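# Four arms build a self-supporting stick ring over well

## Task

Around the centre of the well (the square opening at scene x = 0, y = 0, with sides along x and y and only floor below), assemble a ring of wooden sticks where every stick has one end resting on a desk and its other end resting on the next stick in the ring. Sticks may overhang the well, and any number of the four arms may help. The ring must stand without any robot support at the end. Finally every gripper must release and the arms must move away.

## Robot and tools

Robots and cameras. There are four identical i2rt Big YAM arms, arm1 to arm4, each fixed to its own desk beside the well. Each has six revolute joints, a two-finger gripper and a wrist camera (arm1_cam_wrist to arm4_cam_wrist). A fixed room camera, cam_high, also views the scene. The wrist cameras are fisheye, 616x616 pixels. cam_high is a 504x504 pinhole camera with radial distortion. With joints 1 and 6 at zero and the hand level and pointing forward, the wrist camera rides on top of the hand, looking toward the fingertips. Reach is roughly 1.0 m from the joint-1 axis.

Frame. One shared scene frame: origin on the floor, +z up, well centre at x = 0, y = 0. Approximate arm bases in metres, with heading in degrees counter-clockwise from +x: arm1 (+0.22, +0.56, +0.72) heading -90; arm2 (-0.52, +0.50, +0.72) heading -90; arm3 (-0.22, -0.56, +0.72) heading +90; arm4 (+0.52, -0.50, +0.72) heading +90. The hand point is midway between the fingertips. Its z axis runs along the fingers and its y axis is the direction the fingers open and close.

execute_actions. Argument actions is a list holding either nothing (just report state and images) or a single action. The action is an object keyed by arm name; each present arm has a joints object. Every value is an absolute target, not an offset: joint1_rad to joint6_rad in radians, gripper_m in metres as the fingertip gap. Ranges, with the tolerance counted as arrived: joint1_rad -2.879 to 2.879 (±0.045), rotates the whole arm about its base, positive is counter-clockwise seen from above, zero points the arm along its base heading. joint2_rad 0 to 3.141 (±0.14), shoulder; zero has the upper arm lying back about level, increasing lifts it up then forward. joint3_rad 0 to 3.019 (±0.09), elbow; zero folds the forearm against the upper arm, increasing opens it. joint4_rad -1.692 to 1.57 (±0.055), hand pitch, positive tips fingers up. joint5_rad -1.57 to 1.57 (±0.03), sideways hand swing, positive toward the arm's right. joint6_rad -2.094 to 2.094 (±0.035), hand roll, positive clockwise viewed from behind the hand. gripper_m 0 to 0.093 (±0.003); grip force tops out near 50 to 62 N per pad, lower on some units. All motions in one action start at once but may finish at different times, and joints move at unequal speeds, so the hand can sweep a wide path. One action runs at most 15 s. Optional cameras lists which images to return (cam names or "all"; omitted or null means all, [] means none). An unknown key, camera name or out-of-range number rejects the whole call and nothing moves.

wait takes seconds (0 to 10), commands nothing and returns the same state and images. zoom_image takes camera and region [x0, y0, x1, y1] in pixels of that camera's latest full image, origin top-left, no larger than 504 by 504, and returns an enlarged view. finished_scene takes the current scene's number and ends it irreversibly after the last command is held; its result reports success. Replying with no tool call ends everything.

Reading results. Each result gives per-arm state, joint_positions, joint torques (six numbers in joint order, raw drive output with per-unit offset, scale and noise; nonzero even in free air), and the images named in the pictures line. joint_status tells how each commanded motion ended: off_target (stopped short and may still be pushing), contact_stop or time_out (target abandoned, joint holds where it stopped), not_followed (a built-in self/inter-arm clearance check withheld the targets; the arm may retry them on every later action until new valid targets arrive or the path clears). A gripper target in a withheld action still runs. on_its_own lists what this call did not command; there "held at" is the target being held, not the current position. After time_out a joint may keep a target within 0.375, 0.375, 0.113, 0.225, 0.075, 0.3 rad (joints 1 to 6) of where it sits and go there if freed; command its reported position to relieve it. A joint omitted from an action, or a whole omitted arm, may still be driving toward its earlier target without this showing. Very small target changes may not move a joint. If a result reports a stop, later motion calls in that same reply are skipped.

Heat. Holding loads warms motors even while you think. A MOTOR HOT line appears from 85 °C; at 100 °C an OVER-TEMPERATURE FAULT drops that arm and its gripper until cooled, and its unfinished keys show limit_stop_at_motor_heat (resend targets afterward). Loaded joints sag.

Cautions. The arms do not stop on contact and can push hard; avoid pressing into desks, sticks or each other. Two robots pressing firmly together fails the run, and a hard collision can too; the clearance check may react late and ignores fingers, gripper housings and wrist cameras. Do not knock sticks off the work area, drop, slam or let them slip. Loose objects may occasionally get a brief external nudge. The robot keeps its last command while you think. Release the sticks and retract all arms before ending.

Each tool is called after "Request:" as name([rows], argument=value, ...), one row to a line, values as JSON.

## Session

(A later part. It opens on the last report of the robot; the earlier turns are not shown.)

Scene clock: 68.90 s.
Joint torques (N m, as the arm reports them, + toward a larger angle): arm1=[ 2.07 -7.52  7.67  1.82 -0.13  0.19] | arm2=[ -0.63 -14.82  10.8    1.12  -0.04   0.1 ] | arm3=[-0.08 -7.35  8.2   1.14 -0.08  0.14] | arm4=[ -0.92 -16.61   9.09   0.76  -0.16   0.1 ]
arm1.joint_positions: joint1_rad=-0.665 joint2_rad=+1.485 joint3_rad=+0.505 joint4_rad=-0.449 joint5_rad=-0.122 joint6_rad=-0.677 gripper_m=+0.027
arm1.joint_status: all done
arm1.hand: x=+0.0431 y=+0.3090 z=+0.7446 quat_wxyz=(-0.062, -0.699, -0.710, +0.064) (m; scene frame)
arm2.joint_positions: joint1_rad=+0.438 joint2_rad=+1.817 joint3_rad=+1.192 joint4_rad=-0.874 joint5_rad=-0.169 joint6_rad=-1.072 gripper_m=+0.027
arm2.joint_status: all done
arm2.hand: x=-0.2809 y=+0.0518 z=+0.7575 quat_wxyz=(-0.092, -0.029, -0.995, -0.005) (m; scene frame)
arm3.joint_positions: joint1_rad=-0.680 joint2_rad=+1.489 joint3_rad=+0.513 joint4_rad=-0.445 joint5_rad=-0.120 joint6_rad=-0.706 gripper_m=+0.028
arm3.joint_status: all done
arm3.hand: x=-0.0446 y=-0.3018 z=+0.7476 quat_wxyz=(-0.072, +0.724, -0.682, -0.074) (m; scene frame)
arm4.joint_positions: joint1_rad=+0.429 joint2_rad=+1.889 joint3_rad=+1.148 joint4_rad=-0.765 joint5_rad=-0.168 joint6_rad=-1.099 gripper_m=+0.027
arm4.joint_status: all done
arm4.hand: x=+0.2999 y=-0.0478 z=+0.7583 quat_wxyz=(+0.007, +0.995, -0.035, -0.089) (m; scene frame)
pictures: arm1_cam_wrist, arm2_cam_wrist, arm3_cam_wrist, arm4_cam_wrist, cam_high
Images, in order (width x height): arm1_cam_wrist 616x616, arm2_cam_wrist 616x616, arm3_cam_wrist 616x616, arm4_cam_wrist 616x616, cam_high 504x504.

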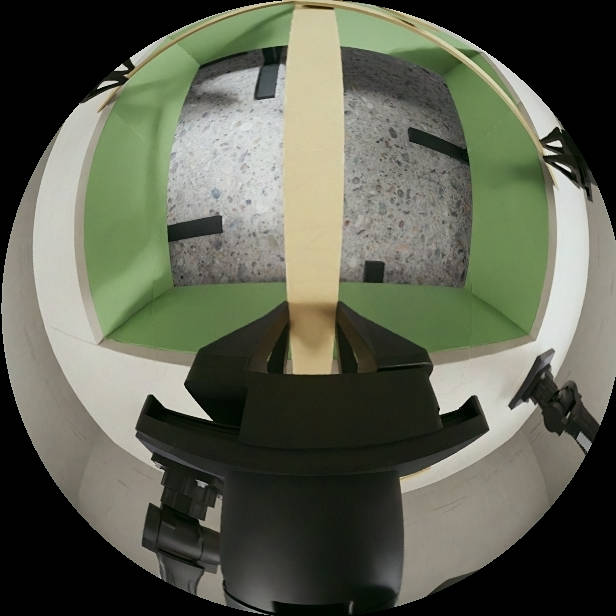

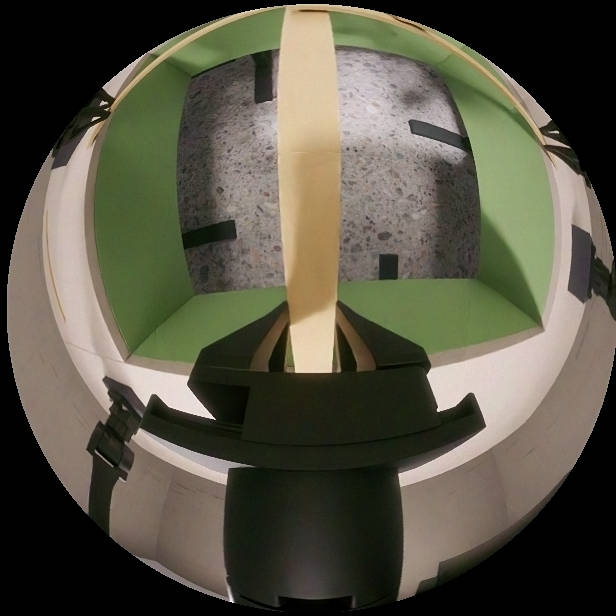

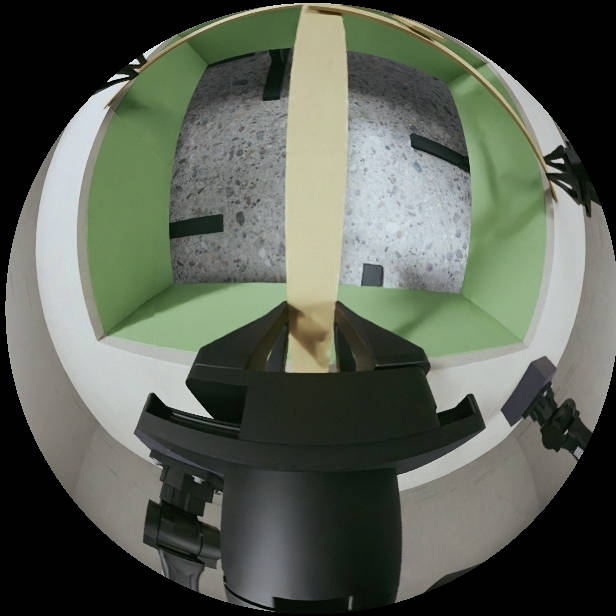

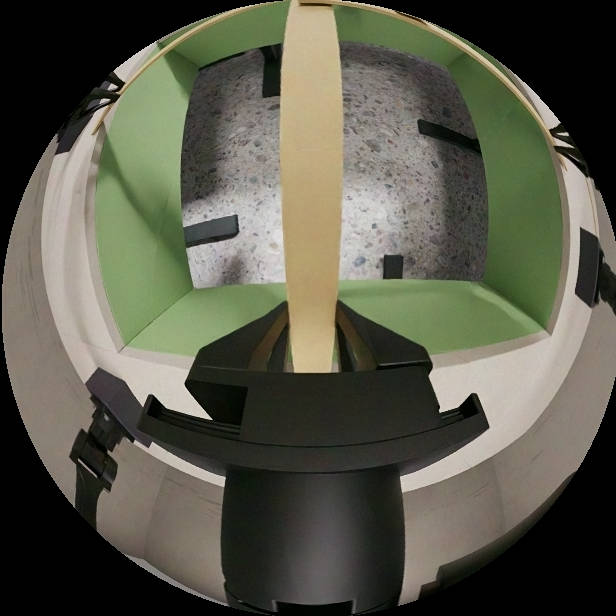

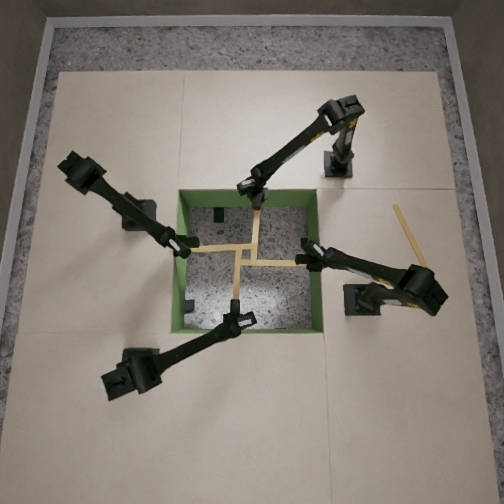

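Matches scene 1. Final flatten and release.

Request:
execute_actions([
  {"arm1":{"joints":{"joint1_rad":-0.64,"joint2_rad":1.52,"joint3_rad":0.543,"joint5_rad":-0.10,"joint6_rad":-0.653}},"arm3":{"joints":{"joint1_rad":-0.662,"joint2_rad":1.52,"joint3_rad":0.554,"joint5_rad":-0.10,"joint6_rad":-0.685}},"arm2":{"joints":{"joint1_rad":0.455,"joint2_rad":1.853,"joint5_rad":-0.137}},"arm4":{"joints":{"joint1_rad":0.445,"joint2_rad":1.92,"joint5_rad":-0.137,"joint6_rad":-1.083}}},
], cameras=[])

Request:
execute_actions([
  {"arm2":{"joints":{"gripper_m":0.07}},"arm4":{"joints":{"gripper_m":0.07}}},
], cameras=[])

Request:
execute_actions([
  {"arm1":{"joints":{"gripper_m":0.07}},"arm3":{"joints":{"gripper_m":0.07}}},
], cameras=["cam_high"])

Request:
execute_actions([
  {"arm1":{"joints":{"joint2_rad":0.8,"joint4_rad":-0.8}},"arm3":{"joints":{"joint2_rad":0.8,"joint4_rad":-0.8}},"arm2":{"joints":{"joint2_rad":1.2}},"arm4":{"joints":{"joint2_rad":1.25}}},
], cameras=["cam_high"])

Request:
zoom_image(camera="cam_high", region=[150, 165, 350, 365])

Scene clock: 78.40 s.
Joint torques (N m, as the arm reports them, + toward a larger angle): arm1=[ 2.14 -7.28  7.73  1.8  -0.1   0.2 ] | arm2=[ -0.73 -14.04  10.87   1.13  -0.07   0.08] | arm3=[ 0.   -6.75  8.02  1.2  -0.07  0.16] | arm4=[ -1.19 -15.87   9.09   0.73  -0.14   0.09]
arm1.joint_positions: joint1_rad=-0.654 joint2_rad=+1.505 joint3_rad=+0.510 joint4_rad=-0.449 joint5_rad=-0.102 joint6_rad=-0.668 gripper_m=+0.027
arm1.joint_status: all done
arm1.hand: x=+0.0438 y=+0.3102 z=+0.7395 quat_wxyz=(-0.052, -0.700, -0.710, +0.057) (m; scene frame)
arm2.joint_positions: joint1_rad=+0.449 joint2_rad=+1.823 joint3_rad=+1.192 joint4_rad=-0.874 joint5_rad=-0.138 joint6_rad=-1.072 gripper_m=+0.027
arm2.joint_status: all done
arm2.hand: x=-0.2813 y=+0.0526 z=+0.7537 quat_wxyz=(-0.077, -0.025, -0.997, -0.001) (m; scene frame)
arm3.joint_positions: joint1_rad=-0.668 joint2_rad=+1.512 joint3_rad=+0.520 joint4_rad=-0.445 joint5_rad=-0.100 joint6_rad=-0.697 gripper_m=+0.028
arm3.joint_status: all done
arm3.hand: x=-0.0452 y=-0.3020 z=+0.7422 quat_wxyz=(-0.065, +0.725, -0.683, -0.064) (m; scene frame)
arm4.joint_positions: joint1_rad=+0.439 joint2_rad=+1.899 joint3_rad=+1.148 joint4_rad=-0.765 joint5_rad=-0.138 joint6_rad=-1.092 gripper_m=+0.027
arm4.joint_status: all done
arm4.hand: x=+0.3008 y=-0.0495 z=+0.7528 quat_wxyz=(+0.006, +0.997, -0.034, -0.073) (m; scene frame)
pictures: none
No camera images: the call's "cameras" was empty. Leave "cameras" out to get every camera's image.

Scene clock: 79.07 s.
Joint torques (N m, as the arm reports them, + toward a larger angle): arm1=[ 2.21 -7.32  7.76  1.75 -0.12  0.2 ] | arm2=[ -0.85 -14.1   10.82   1.12  -0.06   0.08] | arm3=[ 0.29 -7.05  8.09  1.16 -0.1   0.16] | arm4=[ -0.66 -16.15   9.06   0.74  -0.16   0.1 ]
arm1.joint_positions: joint1_rad=-0.654 joint2_rad=+1.505 joint3_rad=+0.510 joint4_rad=-0.449 joint5_rad=-0.101 joint6_rad=-0.666 gripper_m=+0.027
arm1.joint_status: not commanded
arm1.hand: x=+0.0438 y=+0.3103 z=+0.7395 quat_wxyz=(-0.052, -0.700, -0.710, +0.057) (m; scene frame)
arm2.joint_positions: joint1_rad=+0.449 joint2_rad=+1.823 joint3_rad=+1.192 joint4_rad=-0.874 joint5_rad=-0.138 joint6_rad=-1.072 gripper_m=+0.070
arm2.joint_status: all done
arm2.hand: x=-0.2813 y=+0.0526 z=+0.7537 quat_wxyz=(-0.077, -0.025, -0.997, -0.001) (m; scene frame)
arm3.joint_positions: joint1_rad=-0.668 joint2_rad=+1.512 joint3_rad=+0.520 joint4_rad=-0.445 joint5_rad=-0.100 joint6_rad=-0.696 gripper_m=+0.028
arm3.joint_status: not commanded
arm3.hand: x=-0.0451 y=-0.3021 z=+0.7422 quat_wxyz=(-0.065, +0.725, -0.683, -0.064) (m; scene frame)
arm4.joint_positions: joint1_rad=+0.439 joint2_rad=+1.899 joint3_rad=+1.148 joint4_rad=-0.765 joint5_rad=-0.138 joint6_rad=-1.092 gripper_m=+0.070
arm4.joint_status: all done
arm4.hand: x=+0.3008 y=-0.0495 z=+0.7528 quat_wxyz=(+0.006, +0.997, -0.034, -0.073) (m; scene frame)
pictures: none
No camera images: the call's "cameras" was empty. Leave "cameras" out to get every camera's image.

Scene clock: 79.73 s.
Joint torques (N m, as the arm reports them, + toward a larger angle): arm1=[ 2.13 -7.22  7.56  1.68 -0.13  0.19] | arm2=[ -0.89 -14.21  10.79   1.15  -0.04   0.09] | arm3=[ 0.08 -7.36  7.89  1.03 -0.11  0.13] | arm4=[ -0.7  -16.29   9.01   0.73  -0.16   0.09]
arm1.joint_positions: joint1_rad=-0.654 joint2_rad=+1.505 joint3_rad=+0.513 joint4_rad=-0.446 joint5_rad=-0.101 joint6_rad=-0.666 gripper_m=+0.070
arm1.joint_status: all done
arm1.hand: x=+0.0422 y=+0.3082 z=+0.7404 quat_wxyz=(-0.052, -0.700, -0.710, +0.060) (m; scene frame)
arm2.joint_positions: joint1_rad=+0.449 joint2_rad=+1.823 joint3_rad=+1.192 joint4_rad=-0.874 joint5_rad=-0.138 joint6_rad=-1.072 gripper_m=+0.070
arm2.joint_status: not commanded
arm2.hand: x=-0.2813 y=+0.0526 z=+0.7537 quat_wxyz=(-0.077, -0.025, -0.997, -0.001) (m; scene frame)
arm3.joint_positions: joint1_rad=-0.668 joint2_rad=+1.512 joint3_rad=+0.522 joint4_rad=-0.443 joint5_rad=-0.100 joint6_rad=-0.695 gripper_m=+0.070
arm3.joint_status: all done
arm3.hand: x=-0.0441 y=-0.3008 z=+0.7427 quat_wxyz=(-0.067, +0.724, -0.684, -0.064) (m; scene frame)
arm4.joint_positions: joint1_rad=+0.439 joint2_rad=+1.899 joint3_rad=+1.148 joint4_rad=-0.765 joint5_rad=-0.138 joint6_rad=-1.092 gripper_m=+0.070
arm4.joint_status: not commanded
arm4.hand: x=+0.3008 y=-0.0495 z=+0.7528 quat_wxyz=(+0.006, +0.997, -0.034, -0.073) (m; scene frame)
pictures: cam_high
Images, in order (width x height): cam_high 504x504.

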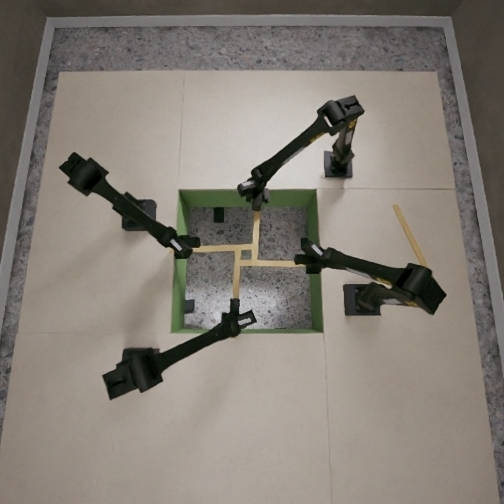

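Scene clock: 81.17 s.
Joint torques (N m, as the arm reports them, + toward a larger angle): arm1=[ 2.27 -2.53 11.47  0.68 -0.11  0.21] | arm2=[-0.74 -7.07 12.72  2.04 -0.01  0.14] | arm3=[ 0.08 -0.09 11.76  0.84 -0.05  0.15] | arm4=[-0.89 -9.75 12.73  1.73 -0.11  0.13]
arm1.joint_positions: joint1_rad=-0.654 joint2_rad=+0.804 joint3_rad=+0.513 joint4_rad=-0.781 joint5_rad=-0.101 joint6_rad=-0.665 gripper_m=+0.070
arm1.joint_status: all done
arm1.hand: x=+0.0530 y=+0.3185 z=+0.9159 quat_wxyz=(-0.073, -0.673, -0.696, +0.239) (m; scene frame)
arm2.joint_positions: joint1_rad=+0.449 joint2_rad=+1.180 joint3_rad=+1.207 joint4_rad=-0.871 joint5_rad=-0.138 joint6_rad=-1.072 gripper_m=+0.070
arm2.joint_status: all done
arm2.hand: x=-0.2914 y=+0.0733 z=+1.0765 quat_wxyz=(-0.219, -0.001, -0.932, +0.287) (m; scene frame)
arm3.joint_positions: joint1_rad=-0.668 joint2_rad=+0.798 joint3_rad=+0.522 joint4_rad=-0.790 joint5_rad=-0.100 joint6_rad=-0.694 gripper_m=+0.070
arm3.joint_status: all done
arm3.hand: x=-0.0545 y=-0.3186 z=+0.9224 quat_wxyz=(-0.246, +0.707, -0.657, -0.084) (m; scene frame)
arm4.joint_positions: joint1_rad=+0.439 joint2_rad=+1.235 joint3_rad=+1.150 joint4_rad=-0.761 joint5_rad=-0.138 joint6_rad=-1.091 gripper_m=+0.070
arm4.joint_status: all done
arm4.hand: x=+0.2990 y=-0.0459 z=+1.0852 quat_wxyz=(-0.291, +0.934, -0.010, -0.209) (m; scene frame)
pictures: cam_high
Images, in order (width x height): cam_high 504x504.

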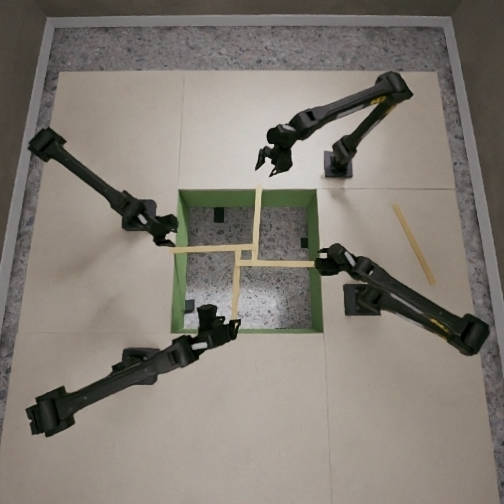

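Region (150, 165, 350, 365) of cam_high's 504x504 image, scaled by 2.520, with more detail than that image has.

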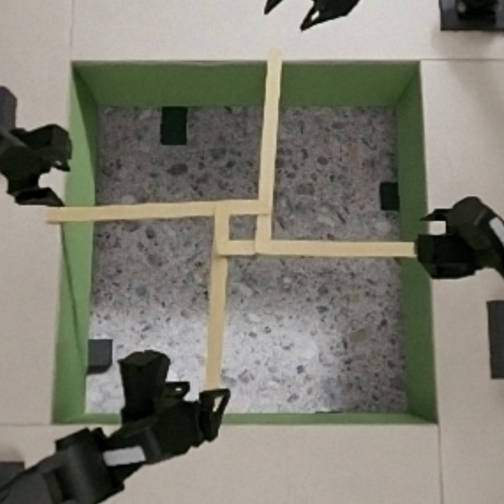

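Request:
finished_scene(scene=2)

The scene is finished: the task was done.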